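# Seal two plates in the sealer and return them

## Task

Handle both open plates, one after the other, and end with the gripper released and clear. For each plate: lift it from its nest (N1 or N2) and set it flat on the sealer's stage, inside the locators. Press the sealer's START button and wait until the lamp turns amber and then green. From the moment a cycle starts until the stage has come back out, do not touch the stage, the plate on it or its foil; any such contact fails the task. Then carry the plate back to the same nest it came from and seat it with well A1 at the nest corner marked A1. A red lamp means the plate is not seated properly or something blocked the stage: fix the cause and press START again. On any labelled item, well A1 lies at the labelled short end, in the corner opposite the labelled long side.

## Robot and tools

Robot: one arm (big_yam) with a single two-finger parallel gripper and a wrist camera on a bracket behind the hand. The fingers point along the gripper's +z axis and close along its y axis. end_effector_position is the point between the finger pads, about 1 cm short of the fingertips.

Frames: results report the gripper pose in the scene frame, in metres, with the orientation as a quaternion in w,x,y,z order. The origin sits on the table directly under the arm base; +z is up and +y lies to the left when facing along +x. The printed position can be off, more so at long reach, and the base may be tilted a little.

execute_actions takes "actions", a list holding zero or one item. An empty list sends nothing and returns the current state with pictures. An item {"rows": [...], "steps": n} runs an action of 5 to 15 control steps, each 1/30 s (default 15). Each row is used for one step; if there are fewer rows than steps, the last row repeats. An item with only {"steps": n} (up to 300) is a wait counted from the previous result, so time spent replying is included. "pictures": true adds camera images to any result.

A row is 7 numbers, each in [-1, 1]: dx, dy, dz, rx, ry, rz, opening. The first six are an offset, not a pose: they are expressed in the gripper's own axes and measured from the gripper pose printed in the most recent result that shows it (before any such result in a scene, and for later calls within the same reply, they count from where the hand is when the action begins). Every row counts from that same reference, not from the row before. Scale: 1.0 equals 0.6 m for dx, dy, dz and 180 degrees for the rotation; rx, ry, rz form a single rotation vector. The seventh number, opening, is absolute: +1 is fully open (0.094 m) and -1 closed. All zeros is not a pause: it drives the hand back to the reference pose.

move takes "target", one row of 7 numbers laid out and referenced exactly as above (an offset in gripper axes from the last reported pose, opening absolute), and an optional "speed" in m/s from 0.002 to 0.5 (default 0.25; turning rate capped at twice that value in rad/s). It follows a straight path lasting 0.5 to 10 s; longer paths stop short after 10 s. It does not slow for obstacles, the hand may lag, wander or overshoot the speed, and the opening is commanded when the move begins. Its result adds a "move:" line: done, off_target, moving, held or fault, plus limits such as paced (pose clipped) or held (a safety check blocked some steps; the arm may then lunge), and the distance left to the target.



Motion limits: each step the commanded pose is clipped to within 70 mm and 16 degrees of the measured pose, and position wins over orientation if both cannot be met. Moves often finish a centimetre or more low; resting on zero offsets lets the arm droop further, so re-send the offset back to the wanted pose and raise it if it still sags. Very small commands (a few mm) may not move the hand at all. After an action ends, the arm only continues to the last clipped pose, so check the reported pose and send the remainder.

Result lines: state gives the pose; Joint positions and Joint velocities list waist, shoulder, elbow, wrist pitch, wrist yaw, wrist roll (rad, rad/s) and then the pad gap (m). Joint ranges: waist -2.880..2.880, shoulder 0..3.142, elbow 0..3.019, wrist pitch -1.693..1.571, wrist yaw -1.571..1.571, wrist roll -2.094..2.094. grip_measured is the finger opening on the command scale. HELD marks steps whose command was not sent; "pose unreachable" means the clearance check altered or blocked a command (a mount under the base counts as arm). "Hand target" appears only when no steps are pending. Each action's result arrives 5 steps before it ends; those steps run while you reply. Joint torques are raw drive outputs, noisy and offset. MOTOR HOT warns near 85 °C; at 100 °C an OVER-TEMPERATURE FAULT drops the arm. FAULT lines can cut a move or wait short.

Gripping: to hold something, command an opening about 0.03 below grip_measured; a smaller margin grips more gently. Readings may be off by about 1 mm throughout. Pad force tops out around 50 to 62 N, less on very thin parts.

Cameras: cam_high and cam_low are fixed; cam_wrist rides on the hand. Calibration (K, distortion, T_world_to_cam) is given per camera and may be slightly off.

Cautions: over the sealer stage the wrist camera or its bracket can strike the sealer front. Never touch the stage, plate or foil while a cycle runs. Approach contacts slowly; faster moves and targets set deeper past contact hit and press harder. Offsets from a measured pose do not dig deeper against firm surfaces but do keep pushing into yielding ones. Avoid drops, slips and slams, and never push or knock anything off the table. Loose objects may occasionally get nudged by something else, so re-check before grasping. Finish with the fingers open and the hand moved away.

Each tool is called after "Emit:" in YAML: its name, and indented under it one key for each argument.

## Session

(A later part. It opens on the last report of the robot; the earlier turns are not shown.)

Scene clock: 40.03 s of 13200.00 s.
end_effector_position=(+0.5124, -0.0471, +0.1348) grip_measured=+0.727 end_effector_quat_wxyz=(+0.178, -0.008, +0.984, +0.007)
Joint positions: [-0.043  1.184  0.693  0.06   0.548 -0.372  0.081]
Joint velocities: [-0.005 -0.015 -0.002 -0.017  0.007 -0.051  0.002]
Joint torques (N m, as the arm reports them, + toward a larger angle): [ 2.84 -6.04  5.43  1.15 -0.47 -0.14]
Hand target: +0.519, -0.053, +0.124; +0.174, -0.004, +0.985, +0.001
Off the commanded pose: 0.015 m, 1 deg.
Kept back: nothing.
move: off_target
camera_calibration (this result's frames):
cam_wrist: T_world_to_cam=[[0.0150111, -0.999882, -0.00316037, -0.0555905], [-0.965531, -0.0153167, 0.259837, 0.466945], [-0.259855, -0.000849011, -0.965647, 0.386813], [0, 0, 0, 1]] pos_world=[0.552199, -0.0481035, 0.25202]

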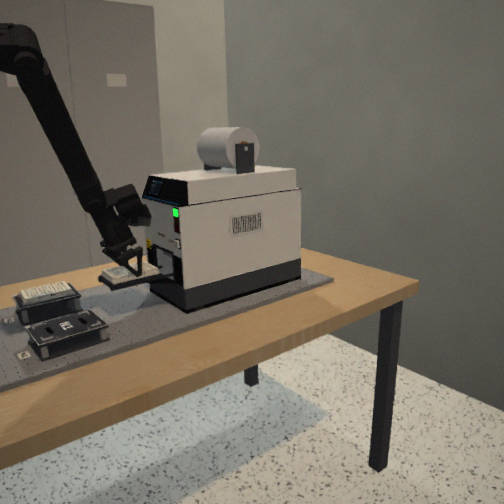

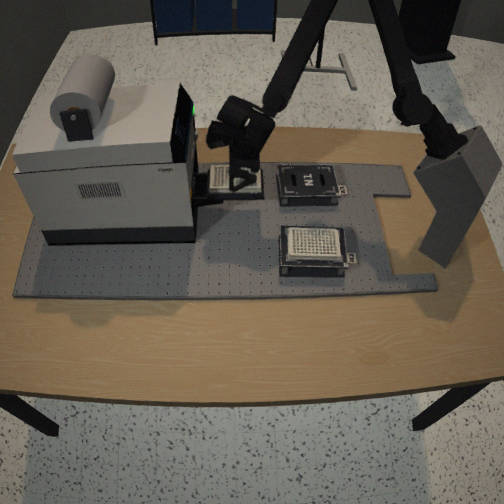

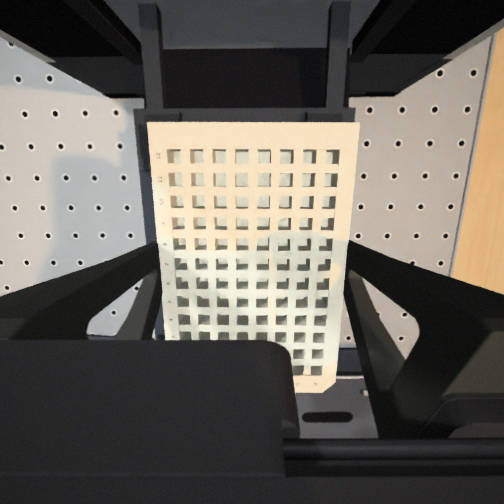

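Emit:
move:
  target: [0.003,0.016,-0.012,0,0.002,0,0.71]
  speed: 0.015

Scene clock: 41.33 s of 13200.00 s.
end_effector_position=(+0.5123, -0.0460, +0.1381) grip_measured=+0.727 end_effector_quat_wxyz=(+0.176, -0.004, +0.984, -0.000)
Joint positions: [-0.028  1.183  0.693  0.058  0.577 -0.362  0.081]
Joint velocities: [-0.015 -0.005  0.012  0.002  0.022 -0.007  0.   ]
Joint torques (N m, as the arm reports them, + toward a larger angle): [ 6.25 -8.04  2.51  0.56 -0.01  0.03]
Hand target: +0.508, -0.038, +0.141; +0.175, -0.008, +0.985, +0.007
Off the commanded pose: 0.010 m, 1 deg.
Kept back: nothing.
move: done
camera_calibration (this result's frames):
cam_wrist: T_world_to_cam=[[0.00592932, -0.99993, 0.010284, -0.051727], [-0.964814, -0.00301707, 0.262917, 0.465811], [-0.262867, -0.0114811, -0.964764, 0.390916], [0, 0, 0, 1]] pos_world=[0.552486, -0.0458298, 0.255204]

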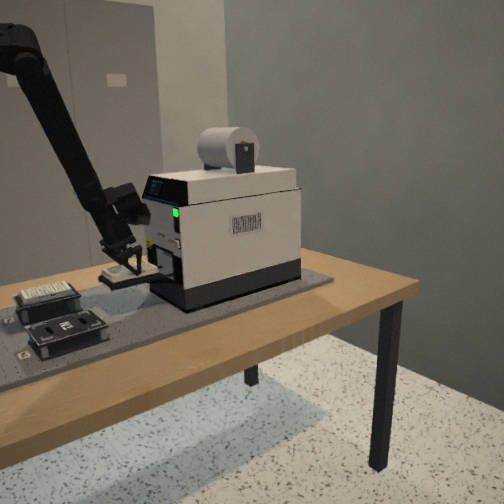

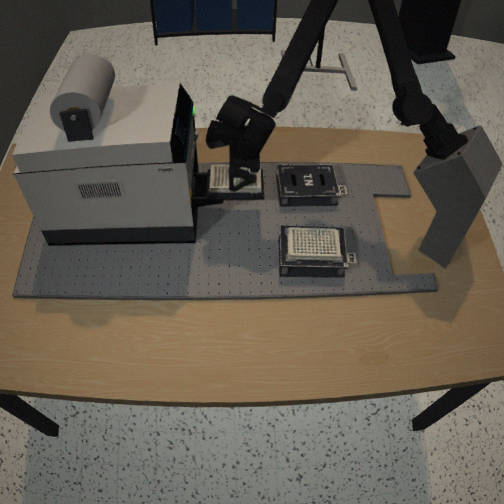

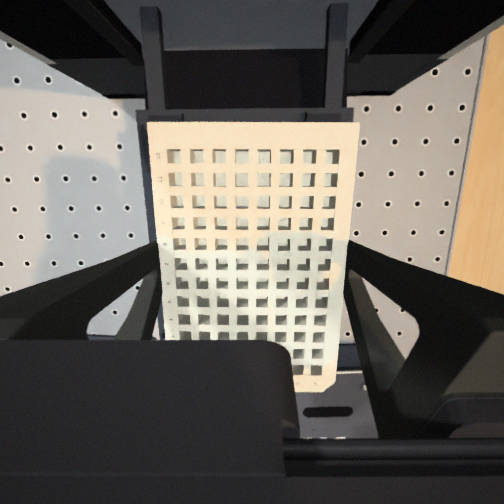

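Keep this up-side bias: target (.5055,−.035,.142).

Emit:
move:
  target: [0.0085,0.018,-0.010,-0.004,0.001,-0.005,0.71]
  speed: 0.015

Scene clock: 42.67 s of 13200.00 s.
end_effector_position=(+0.5071, -0.0424, +0.1381) grip_measured=+0.727 end_effector_quat_wxyz=(+0.172, -0.008, +0.985, -0.001)
Joint positions: [-0.02   1.183  0.683  0.058  0.587 -0.362  0.081]
Joint velocities: [-0.015 -0.005 -0.007  0.002  0.037  0.037 -0.001]
Joint torques (N m, as the arm reports them, + toward a larger angle): [ 6.29 -7.84  2.65  0.72  0.01 -0.06]
Hand target: +0.505, -0.035, +0.142; +0.175, -0.013, +0.985, +0.004
Off the commanded pose: 0.008 m, 1 deg.
Kept back: nothing.
move: done
camera_calibration (this result's frames):
cam_wrist: T_world_to_cam=[[0.0132183, -0.999827, 0.0130547, -0.0521494], [-0.962843, -0.00920519, 0.269906, 0.458606], [-0.269739, -0.0161373, -0.962798, 0.392535], [0, 0, 0, 1]] pos_world=[0.548137, -0.0415844, 0.254832]

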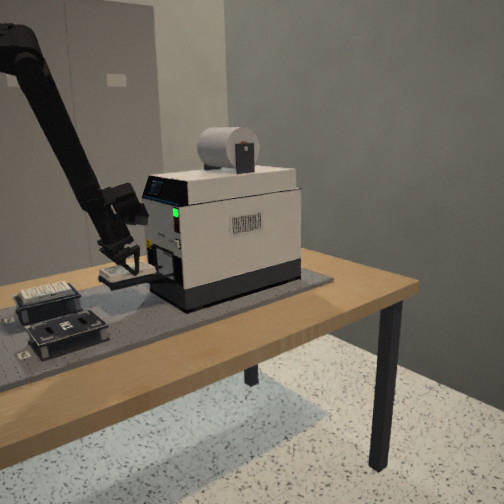

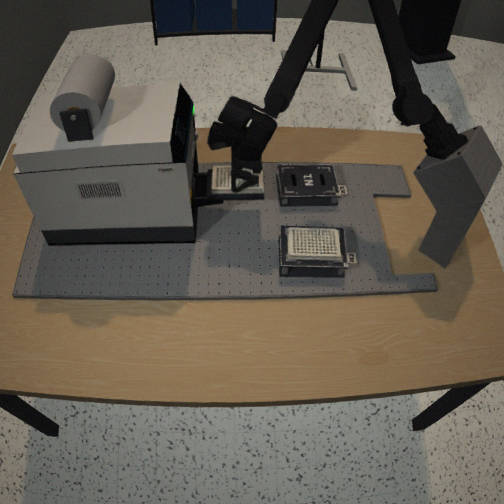

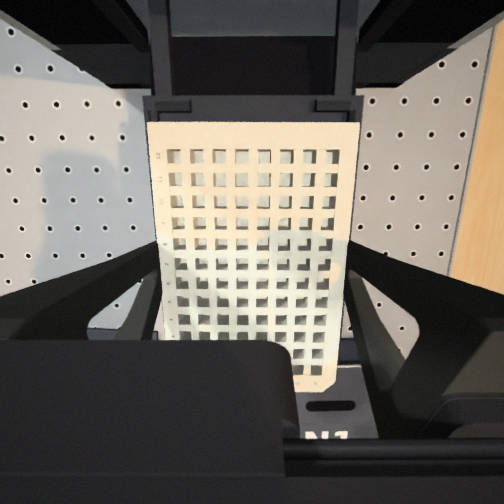

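Emit:
move:
  target: [-0.016,-0.017,0.015,0,-0.002,0.002,0.71]
  speed: 0.015

Scene clock: 44.37 s of 13200.00 s.
end_effector_position=(+0.5113, -0.0436, +0.1374) grip_measured=+0.727 end_effector_quat_wxyz=(+0.177, -0.007, +0.984, +0.007)
Joint positions: [-0.03   1.183  0.69   0.058  0.56  -0.365  0.081]
Joint velocities: [-0.005  0.005 -0.002 -0.012 -0.066 -0.066 -0.001]
Joint torques (N m, as the arm reports them, + toward a larger angle): [ 3.4  -7.23  5.43  0.57 -0.21 -0.14]
Hand target: +0.519, -0.053, +0.133; +0.175, -0.005, +0.984, -0.000
Off the commanded pose: 0.013 m, 1 deg.
Kept back: nothing.
move: off_target
camera_calibration (this result's frames):
cam_wrist: T_world_to_cam=[[0.0144803, -0.999891, -0.00275633, -0.0518512], [-0.965354, -0.0146984, 0.260531, 0.465181], [-0.260543, -0.00111174, -0.965462, 0.389353], [0, 0, 0, 1]] pos_world=[0.551258, -0.0445753, 0.254568]

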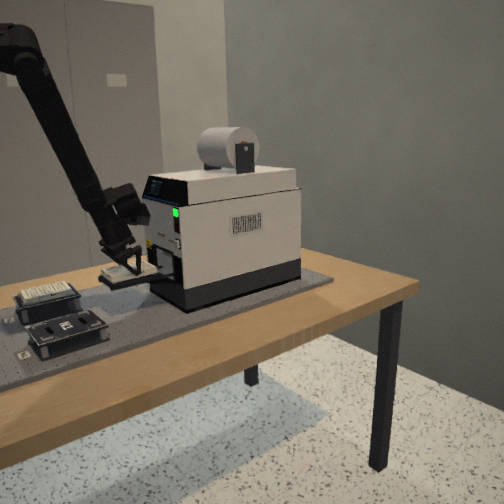

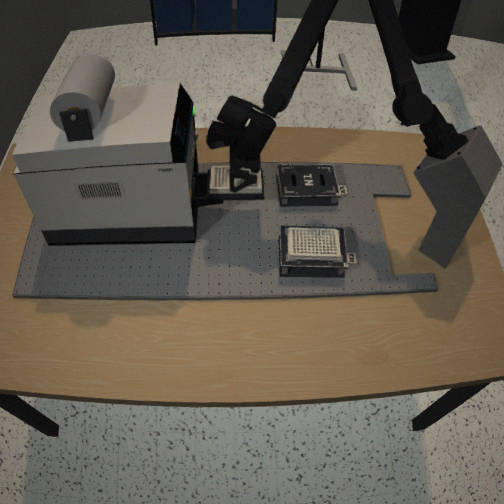

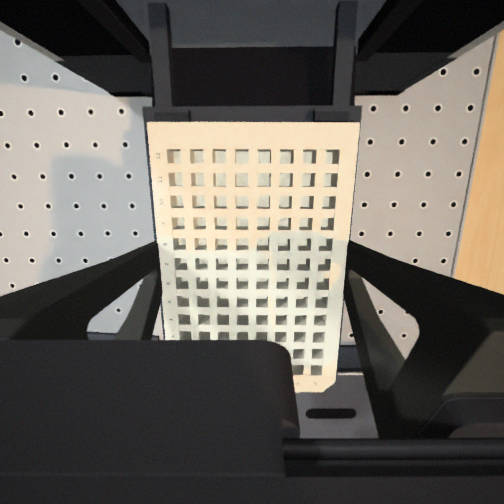

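Target (.517,−.0525,.123).

Emit:
move:
  target: [-0.001,-0.015,0.026,0.005,0.003,0.002,0.71]
  speed: 0.012

Emit:
zoom_image:
  camera: "cam_wrist"
  region: [120,60,390,260]

Scene clock: 46.33 s of 13200.00 s.
end_effector_position=(+0.5122, -0.0430, +0.1309) grip_measured=+0.727 end_effector_quat_wxyz=(+0.175, -0.009, +0.984, +0.010)
Joint positions: [-0.042  1.2    0.697  0.064  0.546 -0.368  0.081]
Joint velocities: [-0.005 -0.005  0.007 -0.002 -0.037 -0.007  0.   ]
Joint torques (N m, as the arm reports them, + toward a larger angle): [ 3.09 -7.01  4.8   1.03 -0.1  -0.12]
Hand target: +0.517, -0.052, +0.123; +0.172, -0.003, +0.985, -0.000
Off the commanded pose: 0.013 m, 1 deg.
Kept back: nothing.
move: off_target
camera_calibration (this result's frames):
cam_wrist: T_world_to_cam=[[0.0177788, -0.999812, -0.00773294, -0.0523], [-0.964057, -0.0191926, 0.265001, 0.466346], [-0.265099, 0.00274361, -0.964217, 0.385596], [0, 0, 0, 1]] pos_world=[0.552736, -0.0443977, 0.247812]

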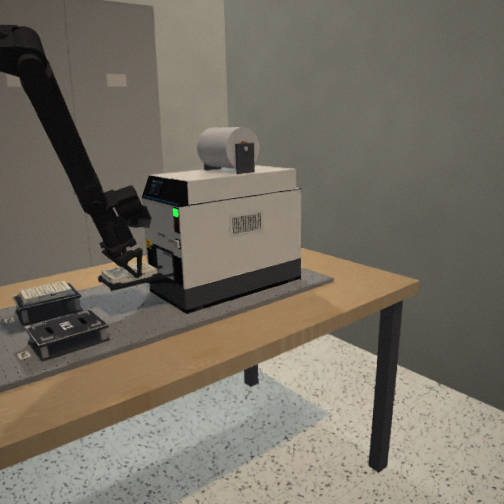

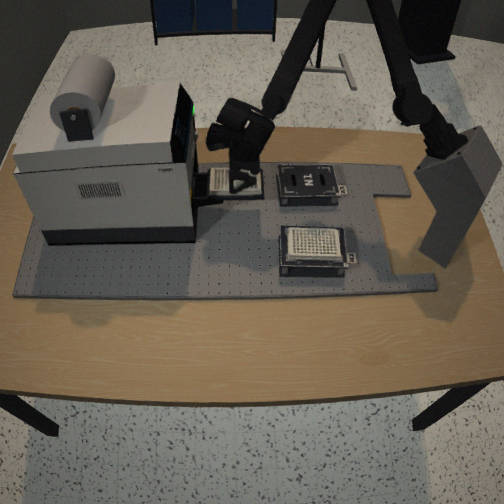

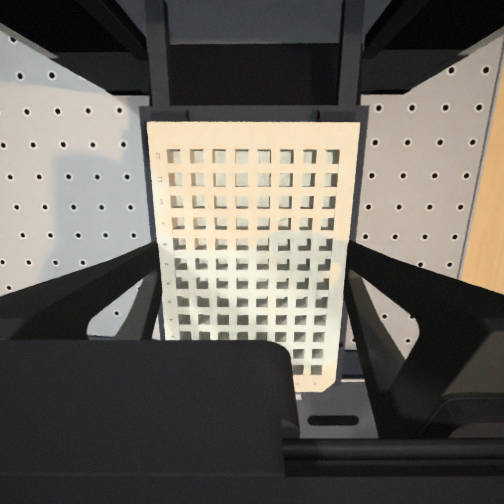

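Region (120, 60, 390, 260) of cam_wrist's 504x504 image, scaled by 1.867, with more detail than that image has; it fills the top 373 rows of this view, and the rest is white.

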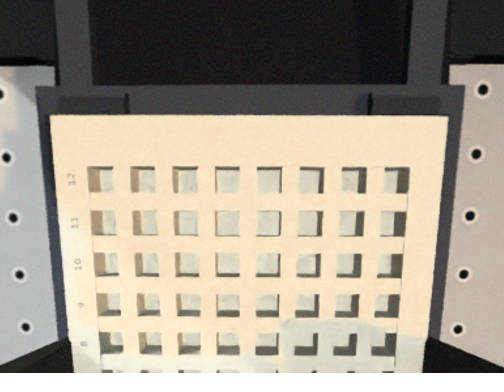

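Emit:
move:
  target: [-0.004,-0.01,0.008,0,0,0,1]
  speed: 0.02

Emit:
move:
  target: [-0.014,0.014,-0.05,0,0,0,1]
  speed: 0.04

Emit:
zoom_image:
  camera: "cam_high"
  region: [80,190,200,310]

Emit:
move:
  target: [-0.03,-0.15,-0.1,0,-0.21,0,-1]
  speed: 0.2

Scene clock: 52.93 s of 13200.00 s.
end_effector_position=(+0.5131, -0.0406, +0.1312) grip_measured=+1.000 end_effector_quat_wxyz=(+0.177, -0.010, +0.984, +0.016)
Joint positions: [-0.042  1.2    0.697  0.064  0.531 -0.368  0.094]
Joint velocities: [-0.015 -0.005 -0.007 -0.007 -0.037 -0.037  0.   ]
Joint torques (N m, as the arm reports them, + toward a larger angle): [ 3.58 -7.77  4.2   0.66 -0.23 -0.17]
Hand target: +0.516, -0.049, +0.127; +0.175, -0.008, +0.985, +0.010
Off the commanded pose: 0.010 m, 1 deg.
Kept back: nothing.
After step 90, 2.90 s passed at rest.
move: done
camera_calibration (this result's frames):
cam_wrist: T_world_to_cam=[[0.0225491, -0.99953, -0.0207625, -0.0506409], [-0.965303, -0.0271718, 0.259714, 0.468082], [-0.260156, 0.0141858, -0.965462, 0.384256], [0, 0, 0, 1]] pos_world=[0.55295, -0.0433494, 0.248365]

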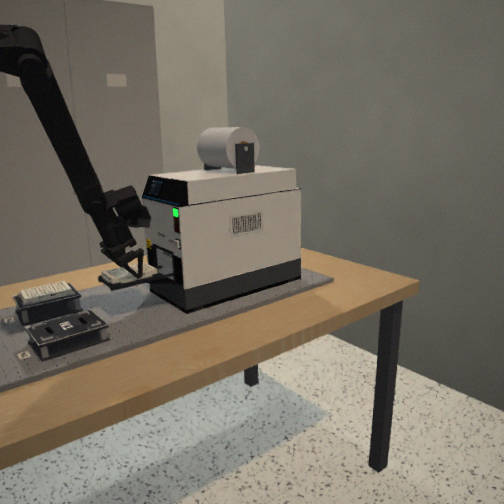

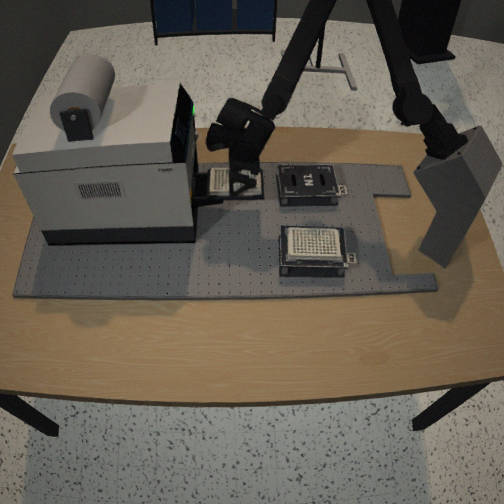

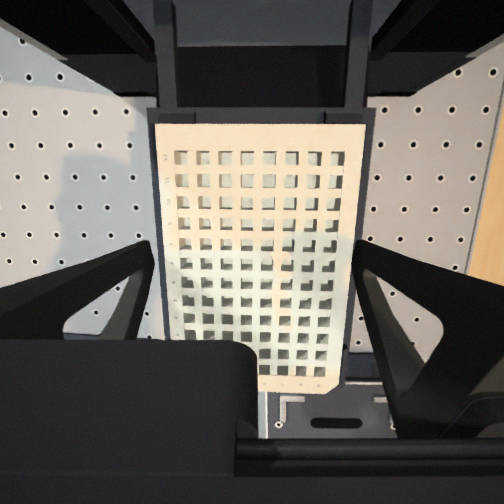

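Scene clock: 54.03 s of 13200.00 s.
end_effector_position=(+0.5142, -0.0401, +0.1591) grip_measured=+1.000 end_effector_quat_wxyz=(+0.179, -0.008, +0.984, +0.010)
Joint positions: [ 0.015  1.138  0.697 -0.005  0.595 -0.342  0.094]
Joint velocities: [-0.005 -0.005 -0.007 -0.022  0.037  0.007  0.   ]
Joint torques (N m, as the arm reports them, + toward a larger angle): [ 6.   -7.97  2.95  0.48 -0.02  0.04]
Hand target: +0.510, -0.034, +0.162; +0.178, -0.010, +0.984, +0.016
Off the commanded pose: 0.009 m, 1 deg.
Kept back: nothing.
move: done
camera_calibration (this result's frames):
cam_wrist: T_world_to_cam=[[0.0162816, -0.999833, -0.0083286, -0.0483626], [-0.966225, -0.0178758, 0.257078, 0.463198], [-0.257184, 0.00386165, -0.966355, 0.40965], [0, 0, 0, 1]] pos_world=[0.553697, -0.0416564, 0.276386]

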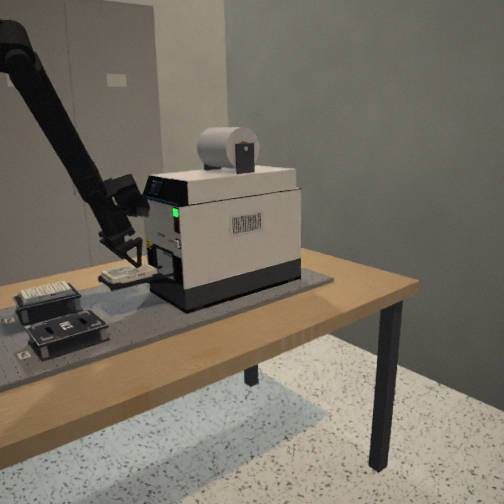

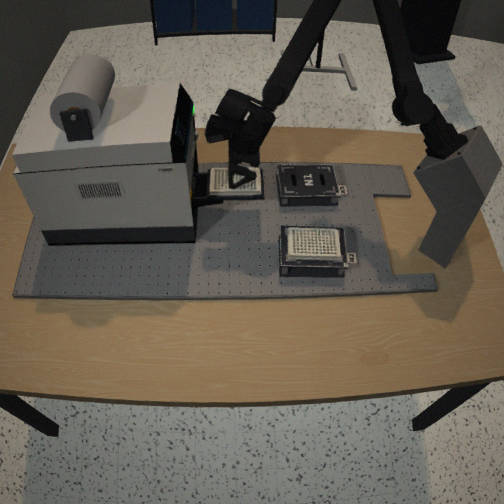

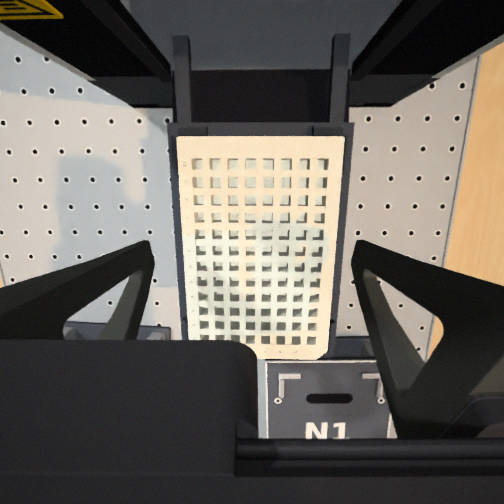

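Region (80, 190, 200, 310) of cam_high's 504x504 image, scaled by 4.200, with more detail than that image has.

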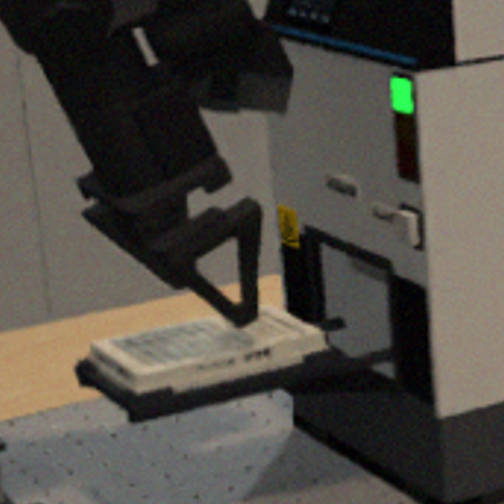

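Scene clock: 56.07 s of 13200.00 s.
end_effector_position=(+0.5131, -0.1247, +0.2174) grip_measured=-0.988 end_effector_quat_wxyz=(+0.485, -0.000, +0.874, +0.016)
Joint positions: [-0.294  0.946  0.405  0.723 -0.029 -0.555  0.001]
Joint velocities: [-0.005 -0.015 -0.007  0.007 -0.081  0.007 -0.   ]
Joint torques (N m, as the arm reports them, + toward a larger angle): [ 0.87 -7.07  2.25  1.85 -0.47 -0.07]
Hand target: +0.510, -0.130, +0.217; +0.486, +0.002, +0.874, +0.009
Off the commanded pose: 0.007 m, 1 deg.
Kept back: nothing.
move: done
camera_calibration (this result's frames):
cam_wrist: T_world_to_cam=[[0.00989978, -0.999677, -0.023414, -0.125919], [-0.923672, -0.000172324, -0.383184, 0.56525], [0.383056, 0.0254203, -0.923375, 0.130839], [0, 0, 0, 1]] pos_world=[0.473233, -0.129107, 0.33446]

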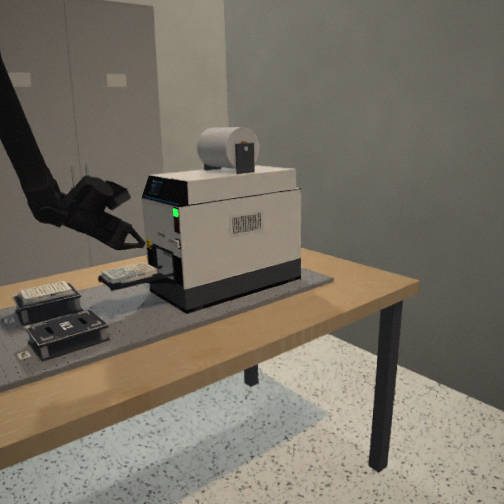

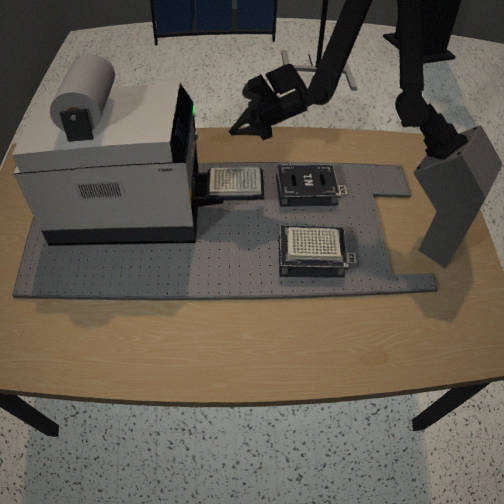

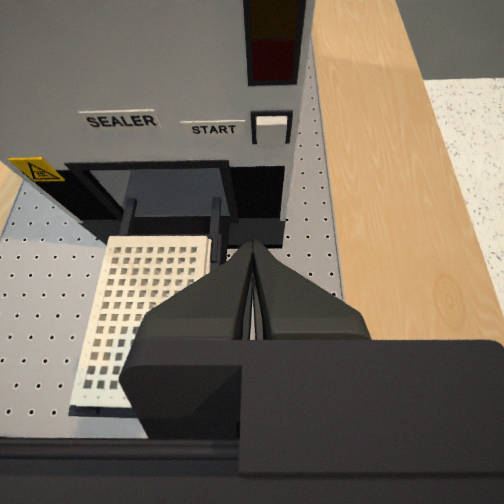

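Emit:
move:
  target: [-0.044,-0.024,0.09,0,0,0,-1]
  speed: 0.15

Scene clock: 57.10 s of 13200.00 s.
end_effector_position=(+0.5673, -0.1424, +0.2125) grip_measured=-0.988 end_effector_quat_wxyz=(+0.486, +0.002, +0.874, +0.012)
Joint positions: [-0.294  1.025  0.56   0.653 -0.02  -0.555  0.001]
Joint velocities: [ 0.005 -0.005 -0.022 -0.012  0.11   0.022 -0.   ]
Joint torques (N m, as the arm reports them, + toward a larger angle): [ 3.62 -7.29  4.92  1.1  -0.27 -0.1 ]
Hand target: +0.573, -0.138, +0.212; +0.485, -0.001, +0.874, +0.016
Off the commanded pose: 0.008 m, 1 deg.
Kept back: nothing.
move: done
camera_calibration (this result's frames):
cam_wrist: T_world_to_cam=[[0.00102523, -0.999843, -0.0177114, -0.140432], [-0.923288, 0.00585664, -0.384065, 0.614265], [0.384108, 0.0167464, -0.923136, 0.104186], [0, 0, 0, 1]] pos_world=[0.527268, -0.145752, 0.329608]

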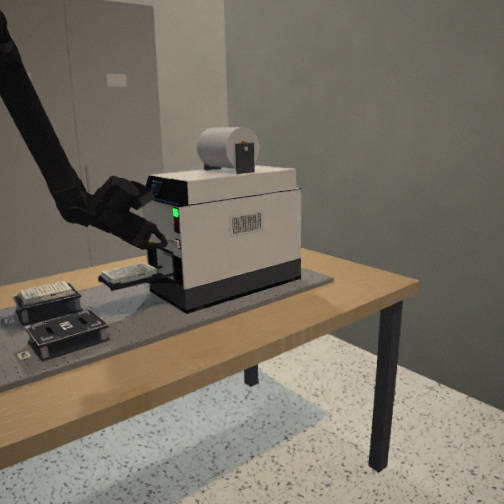

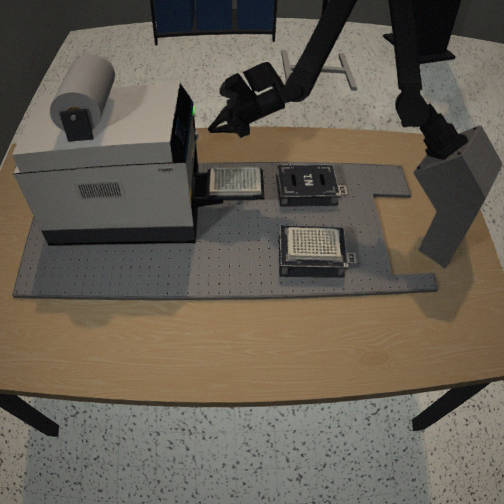

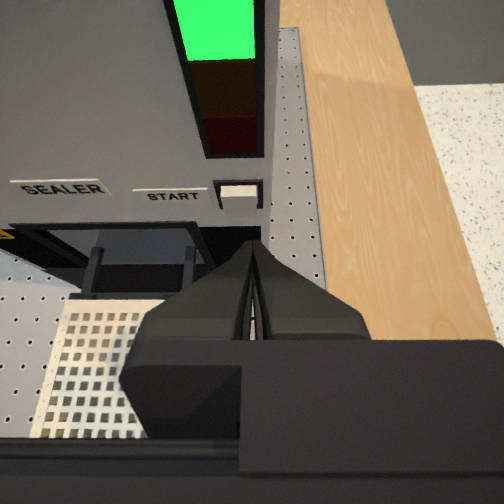

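Emit:
move:
  target: [-0.033,0.027,0.068,0,0,0,-1]
  speed: 0.04

Scene clock: 58.80 s of 13200.00 s.
end_effector_position=(+0.5954, -0.1312, +0.2047) grip_measured=-0.988 end_effector_quat_wxyz=(+0.477, +0.007, +0.879, +0.007)
Joint positions: [-0.24   1.101  0.633  0.647  0.054 -0.561  0.001]
Joint velocities: [ 0.005 -0.024 -0.007 -0.017  0.007  0.022 -0.001]
Joint torques (N m, as the arm reports them, + toward a larger angle): [ 5.31 -7.69  6.86  1.07 -0.43 -0.16]
Hand target: +0.612, -0.126, +0.210; +0.486, +0.001, +0.874, +0.012
Off the commanded pose: 0.018 m, 1 deg.
Kept back: nothing.
move: off_target
camera_calibration (this result's frames):
cam_wrist: T_world_to_cam=[[-0.0117727, -0.999843, -0.0132659, -0.122677], [-0.93029, 0.0158162, -0.366483, 0.638986], [0.366635, 0.00802671, -0.93033, 0.0966878], [0, 0, 0, 1]] pos_world=[0.557549, -0.13354, 0.322501]

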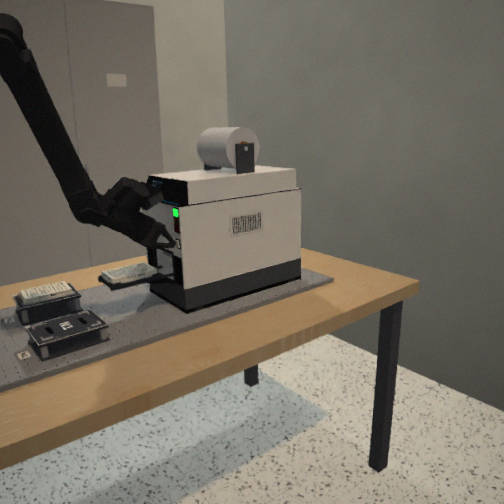

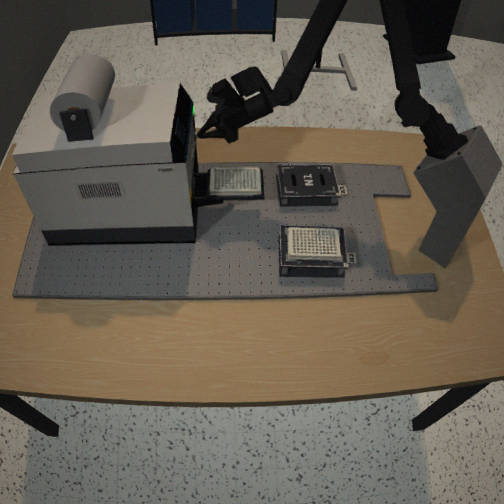

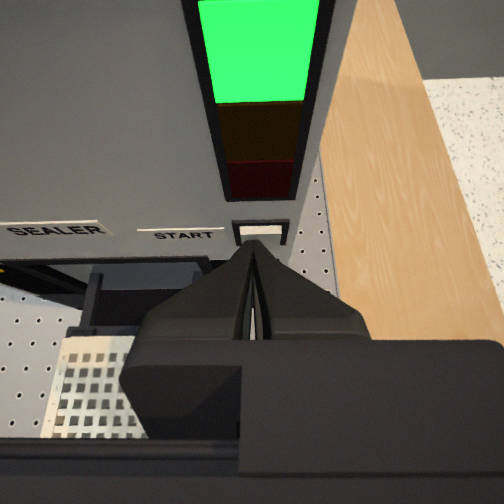

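Emit:
move:
  target: [-0.027,0.004,0.029,0,-0.006,0,-1]
  speed: 0.03

Scene clock: 60.07 s of 13200.00 s.
end_effector_position=(+0.5983, -0.1315, +0.2037) grip_measured=-0.988 end_effector_quat_wxyz=(+0.475, +0.009, +0.880, +0.004)
Joint positions: [-0.236  1.108  0.642  0.645  0.067 -0.561  0.001]
Joint velocities: [-0.005 -0.024  0.002  0.007  0.051 -0.051 -0.001]
Joint torques (N m, as the arm reports them, + toward a larger angle): [ 5.21 -7.57  7.6   1.16 -0.37 -0.13]
Hand target: +0.618, -0.129, +0.210; +0.486, +0.007, +0.874, +0.007
Off the commanded pose: 0.021 m, 1 deg.
Kept back: nothing.
move: off_target
camera_calibration (this result's frames):
cam_wrist: T_world_to_cam=[[-0.0182612, -0.999784, -0.00992659, -0.119729], [-0.932069, 0.0206155, -0.361693, 0.642024], [0.36182, 0.00264732, -0.932244, 0.0972518], [0, 0, 0, 1]] pos_world=[0.561036, -0.133196, 0.32169]

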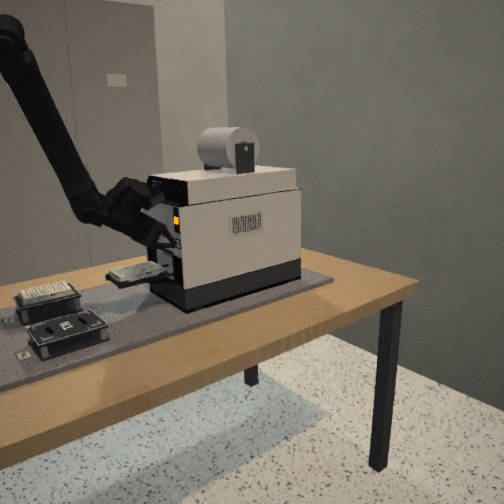

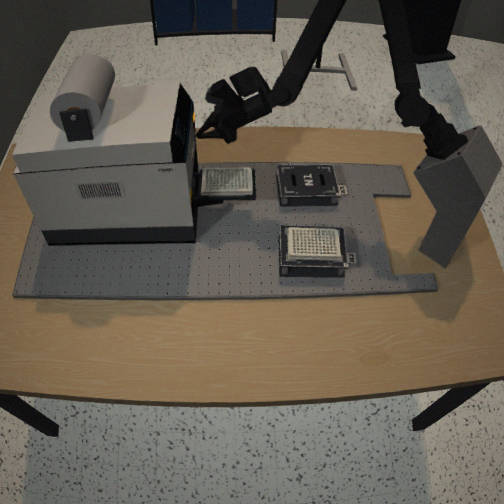

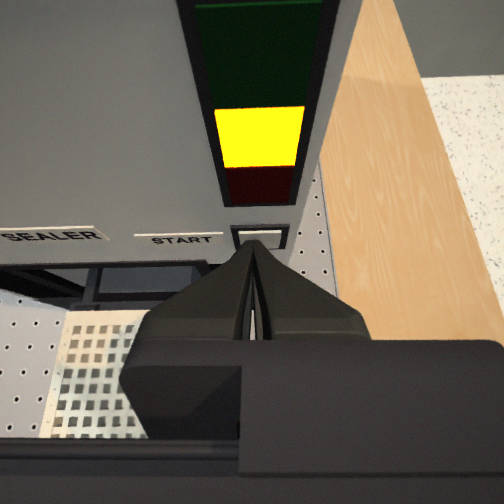

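Emit:
move:
  target: [0.08,0,-0.128,0,0,0,-1]
  speed: 0.15

Emit:
move:
  target: [0,0.14,0,0,0.2,-0.008,1]
  speed: 0.15

Emit:
wait:
  seconds: 4.5

Scene clock: 61.23 s of 13200.00 s.
end_effector_position=(+0.5083, -0.1218, +0.2032) grip_measured=-0.988 end_effector_quat_wxyz=(+0.472, +0.002, +0.882, +0.012)
Joint positions: [-0.298  0.987  0.401  0.748 -0.007 -0.555  0.001]
Joint velocities: [ 0.005 -0.015  0.002 -0.012  0.022  0.022 -0.001]
Joint torques (N m, as the arm reports them, + toward a larger angle): [ 0.97 -7.39  2.26  1.86 -0.46  0.02]
Hand target: +0.508, -0.130, +0.204; +0.475, +0.009, +0.880, +0.004
Off the commanded pose: 0.009 m, 1 deg.
Kept back: nothing.
move: done
camera_calibration (this result's frames):
cam_wrist: T_world_to_cam=[[0.0011568, -0.99986, -0.0166681, -0.120227], [-0.935001, 0.00482981, -0.354613, 0.555896], [0.354644, 0.0159949, -0.934864, 0.135203], [0, 0, 0, 1]] pos_world=[0.471954, -0.125057, 0.321521]

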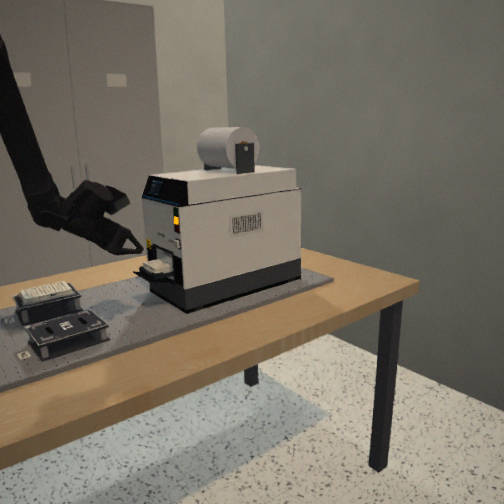

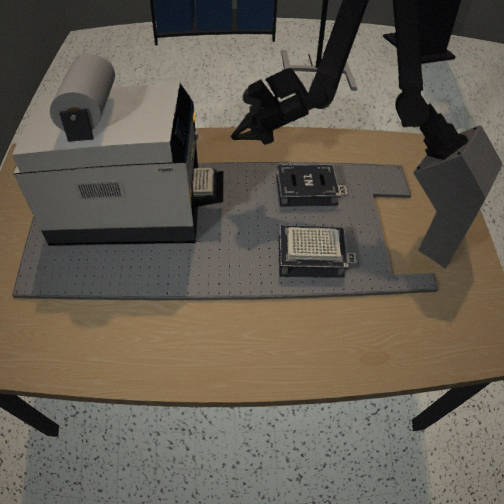

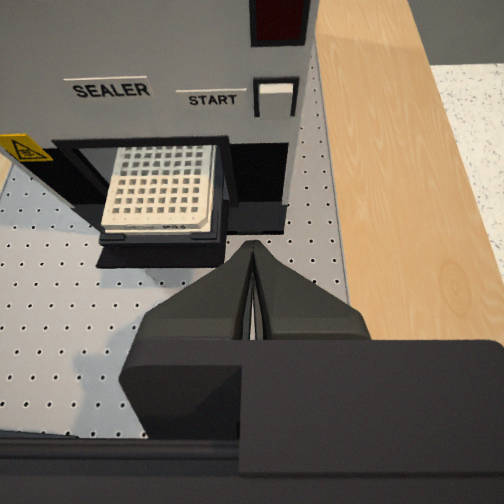

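Scene clock: 63.77 s of 13200.00 s.
end_effector_position=(+0.4944, -0.0421, +0.2014) grip_measured=+1.000 end_effector_quat_wxyz=(+0.172, -0.026, +0.985, +0.001)
Joint positions: [ 0.102  1.011  0.665 -0.144  0.687 -0.323  0.094]
Joint velocities: [-0.005  0.005 -0.002 -0.032 -0.022 -0.007  0.   ]
Joint torques (N m, as the arm reports them, + toward a larger angle): [ 5.27 -5.54  7.19  0.53  0.01  0.02]
Hand target: +0.507, -0.040, +0.208; +0.179, -0.020, +0.984, +0.006
Off the commanded pose: 0.014 m, 2 deg.
Kept back: nothing.
move: off_target
camera_calibration (this result's frames):
cam_wrist: T_world_to_cam=[[0.0487539, -0.998711, 0.0141248, -0.0702096], [-0.961437, -0.0430926, 0.27163, 0.426801], [-0.270671, -0.0268232, -0.962298, 0.449998], [0, 0, 0, 1]] pos_world=[0.535567, -0.0396567, 0.318092]

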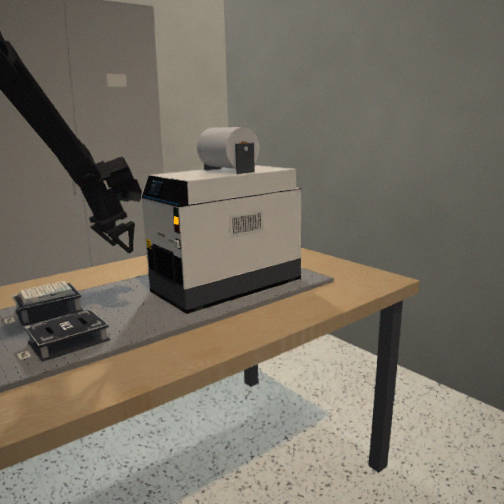

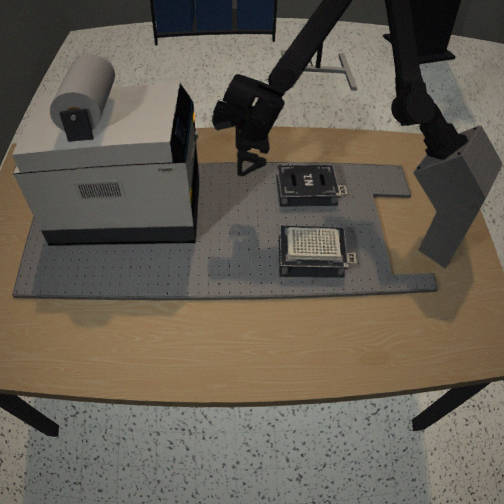

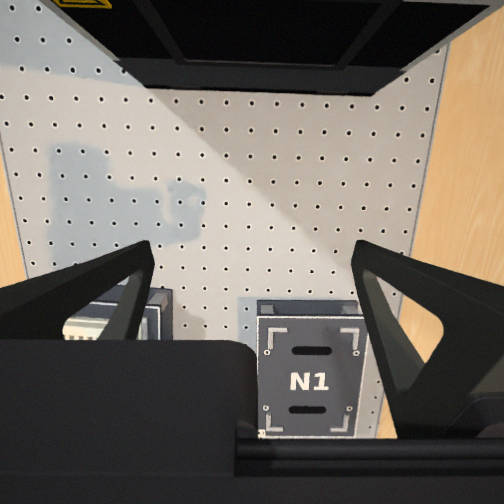

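Scene clock: 68.27 s of 13200.00 s.
end_effector_position=(+0.4943, -0.0421, +0.2014) grip_measured=+1.000 end_effector_quat_wxyz=(+0.171, -0.024, +0.985, +0.002)
Joint positions: [ 0.102  1.011  0.665 -0.144  0.687 -0.32   0.094]
Joint velocities: [-0.015 -0.005 -0.002 -0.002 -0.066  0.037  0.   ]
Joint torques (N m, as the arm reports them, + toward a larger angle): [ 5.29 -5.42  7.17  0.46  0.02  0.03]
Hand target: +0.507, -0.040, +0.208; +0.179, -0.020, +0.984, +0.006
Off the commanded pose: 0.014 m, 1 deg.
Kept back: nothing.
Steps of this call (steps 1 to 130: nothing new was sent; then 0.17 s passed at rest). Readings (end_effector_position):
1: (+0.4943, -0.0421, +0.2014)
2: (+0.4943, -0.0421, +0.2014)
4: (+0.4943, -0.0421, +0.2014)
8: (+0.4943, -0.0421, +0.2014)
130: the state above
camera_calibration (this result's frames):
cam_wrist: T_world_to_cam=[[0.0461469, -0.998849, 0.0130882, -0.0686929], [-0.96146, -0.0408569, 0.271892, 0.426793], [-0.271044, -0.0251307, -0.962239, 0.450198], [0, 0, 0, 1]] pos_world=[0.535538, -0.0398626, 0.318056]

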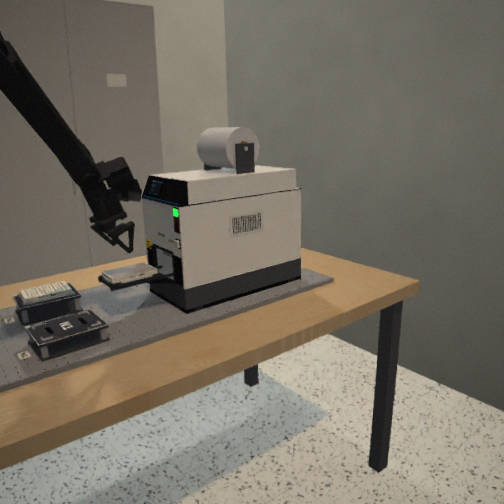

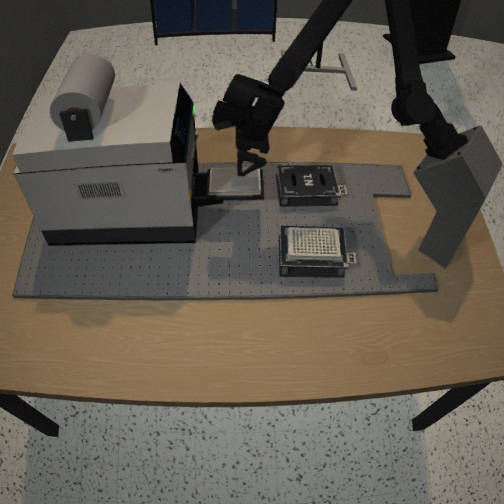

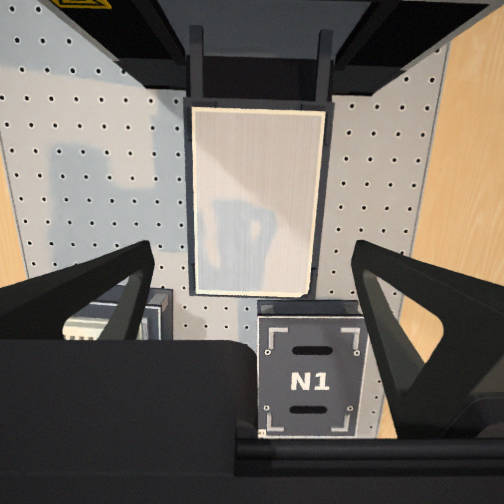

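Emit:
move:
  target: [-0.011,-0.016,0.098,0,-0.003,0.015,1]
  speed: 0.08

Scene clock: 69.60 s of 13200.00 s.
end_effector_position=(+0.5093, -0.0409, +0.1517) grip_measured=+1.000 end_effector_quat_wxyz=(+0.170, -0.008, +0.985, +0.015)
Joint positions: [-0.003  1.146  0.696 -0.016  0.575 -0.336  0.094]
Joint velocities: [-0.015 -0.005 -0.007 -0.002 -0.022  0.022  0.   ]
Joint torques (N m, as the arm reports them, + toward a larger angle): [ 3.44 -6.97  5.91  1.14 -0.21 -0.14]
Hand target: +0.521, -0.050, +0.149; +0.175, -0.001, +0.985, +0.007
Off the commanded pose: 0.015 m, 1 deg.
Kept back: nothing.
move: off_target
camera_calibration (this result's frames):
cam_wrist: T_world_to_cam=[[0.017682, -0.999673, -0.0184912, -0.0483444], [-0.961286, -0.0220836, 0.274668, 0.455], [-0.274986, 0.0129187, -0.961361, 0.409954], [0, 0, 0, 1]] pos_world=[0.550971, -0.0435765, 0.268247]

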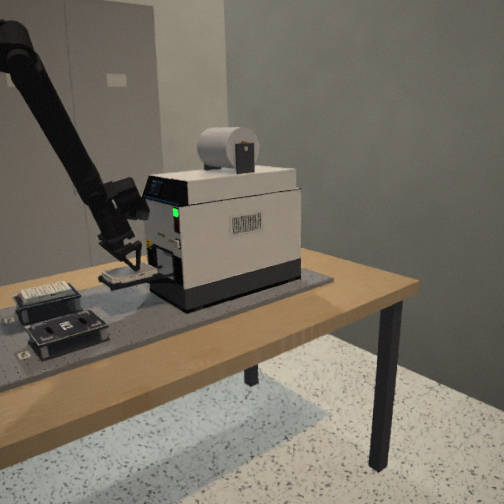

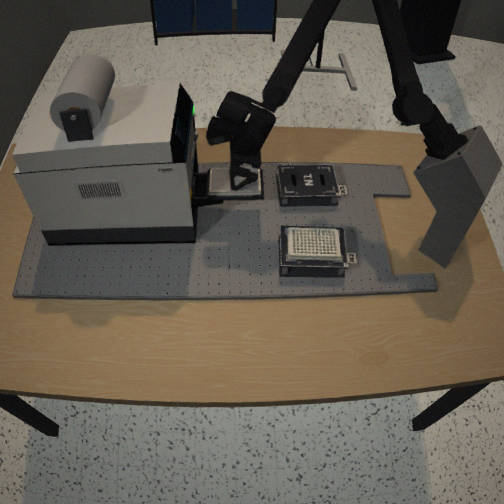

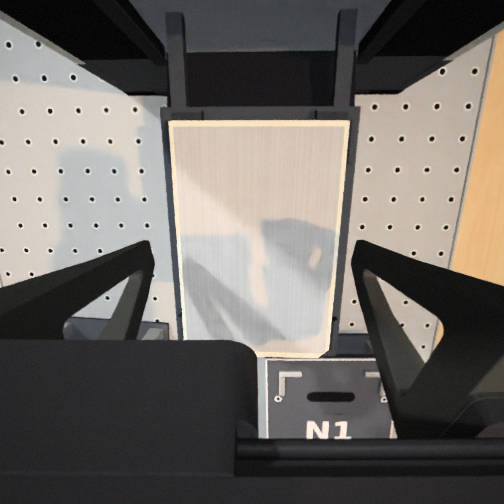

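Target (.523,−.053,.126).

Emit:
move:
  target: [-0.007,-0.0215,0.048,0.009,-0.005,0.006,1]
  speed: 0.025

Scene clock: 71.53 s of 13200.00 s.
end_effector_position=(+0.5130, -0.0431, +0.1307) grip_measured=+1.000 end_effector_quat_wxyz=(+0.174, -0.002, +0.985, +0.012)
Joint positions: [-0.043  1.201  0.701  0.057  0.545 -0.352  0.094]
Joint velocities: [ 0.005 -0.005  0.002 -0.017 -0.007 -0.037  0.   ]
Joint torques (N m, as the arm reports them, + toward a larger angle): [ 3.4  -7.16  5.27  1.16 -0.22 -0.16]
Hand target: +0.523, -0.053, +0.126; +0.177, +0.005, +0.984, +0.003
Off the commanded pose: 0.015 m, 1 deg.
Kept back: nothing.
move: off_target
camera_calibration (this result's frames):
cam_wrist: T_world_to_cam=[[0.00516559, -0.999884, -0.0143423, -0.0451411], [-0.963449, -0.00881789, 0.267746, 0.466912], [-0.267842, 0.012435, -0.963383, 0.387372], [0, 0, 0, 1]] pos_world=[0.553833, -0.0458356, 0.247526]

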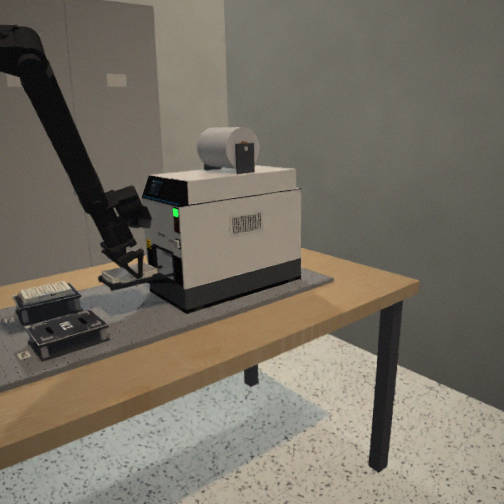

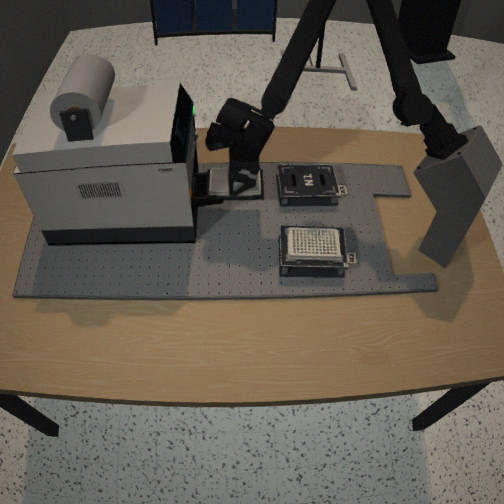

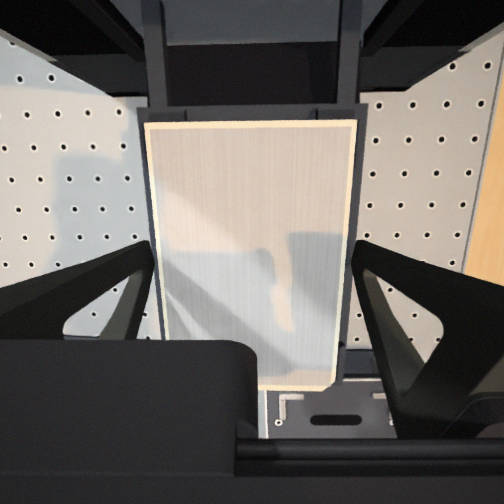

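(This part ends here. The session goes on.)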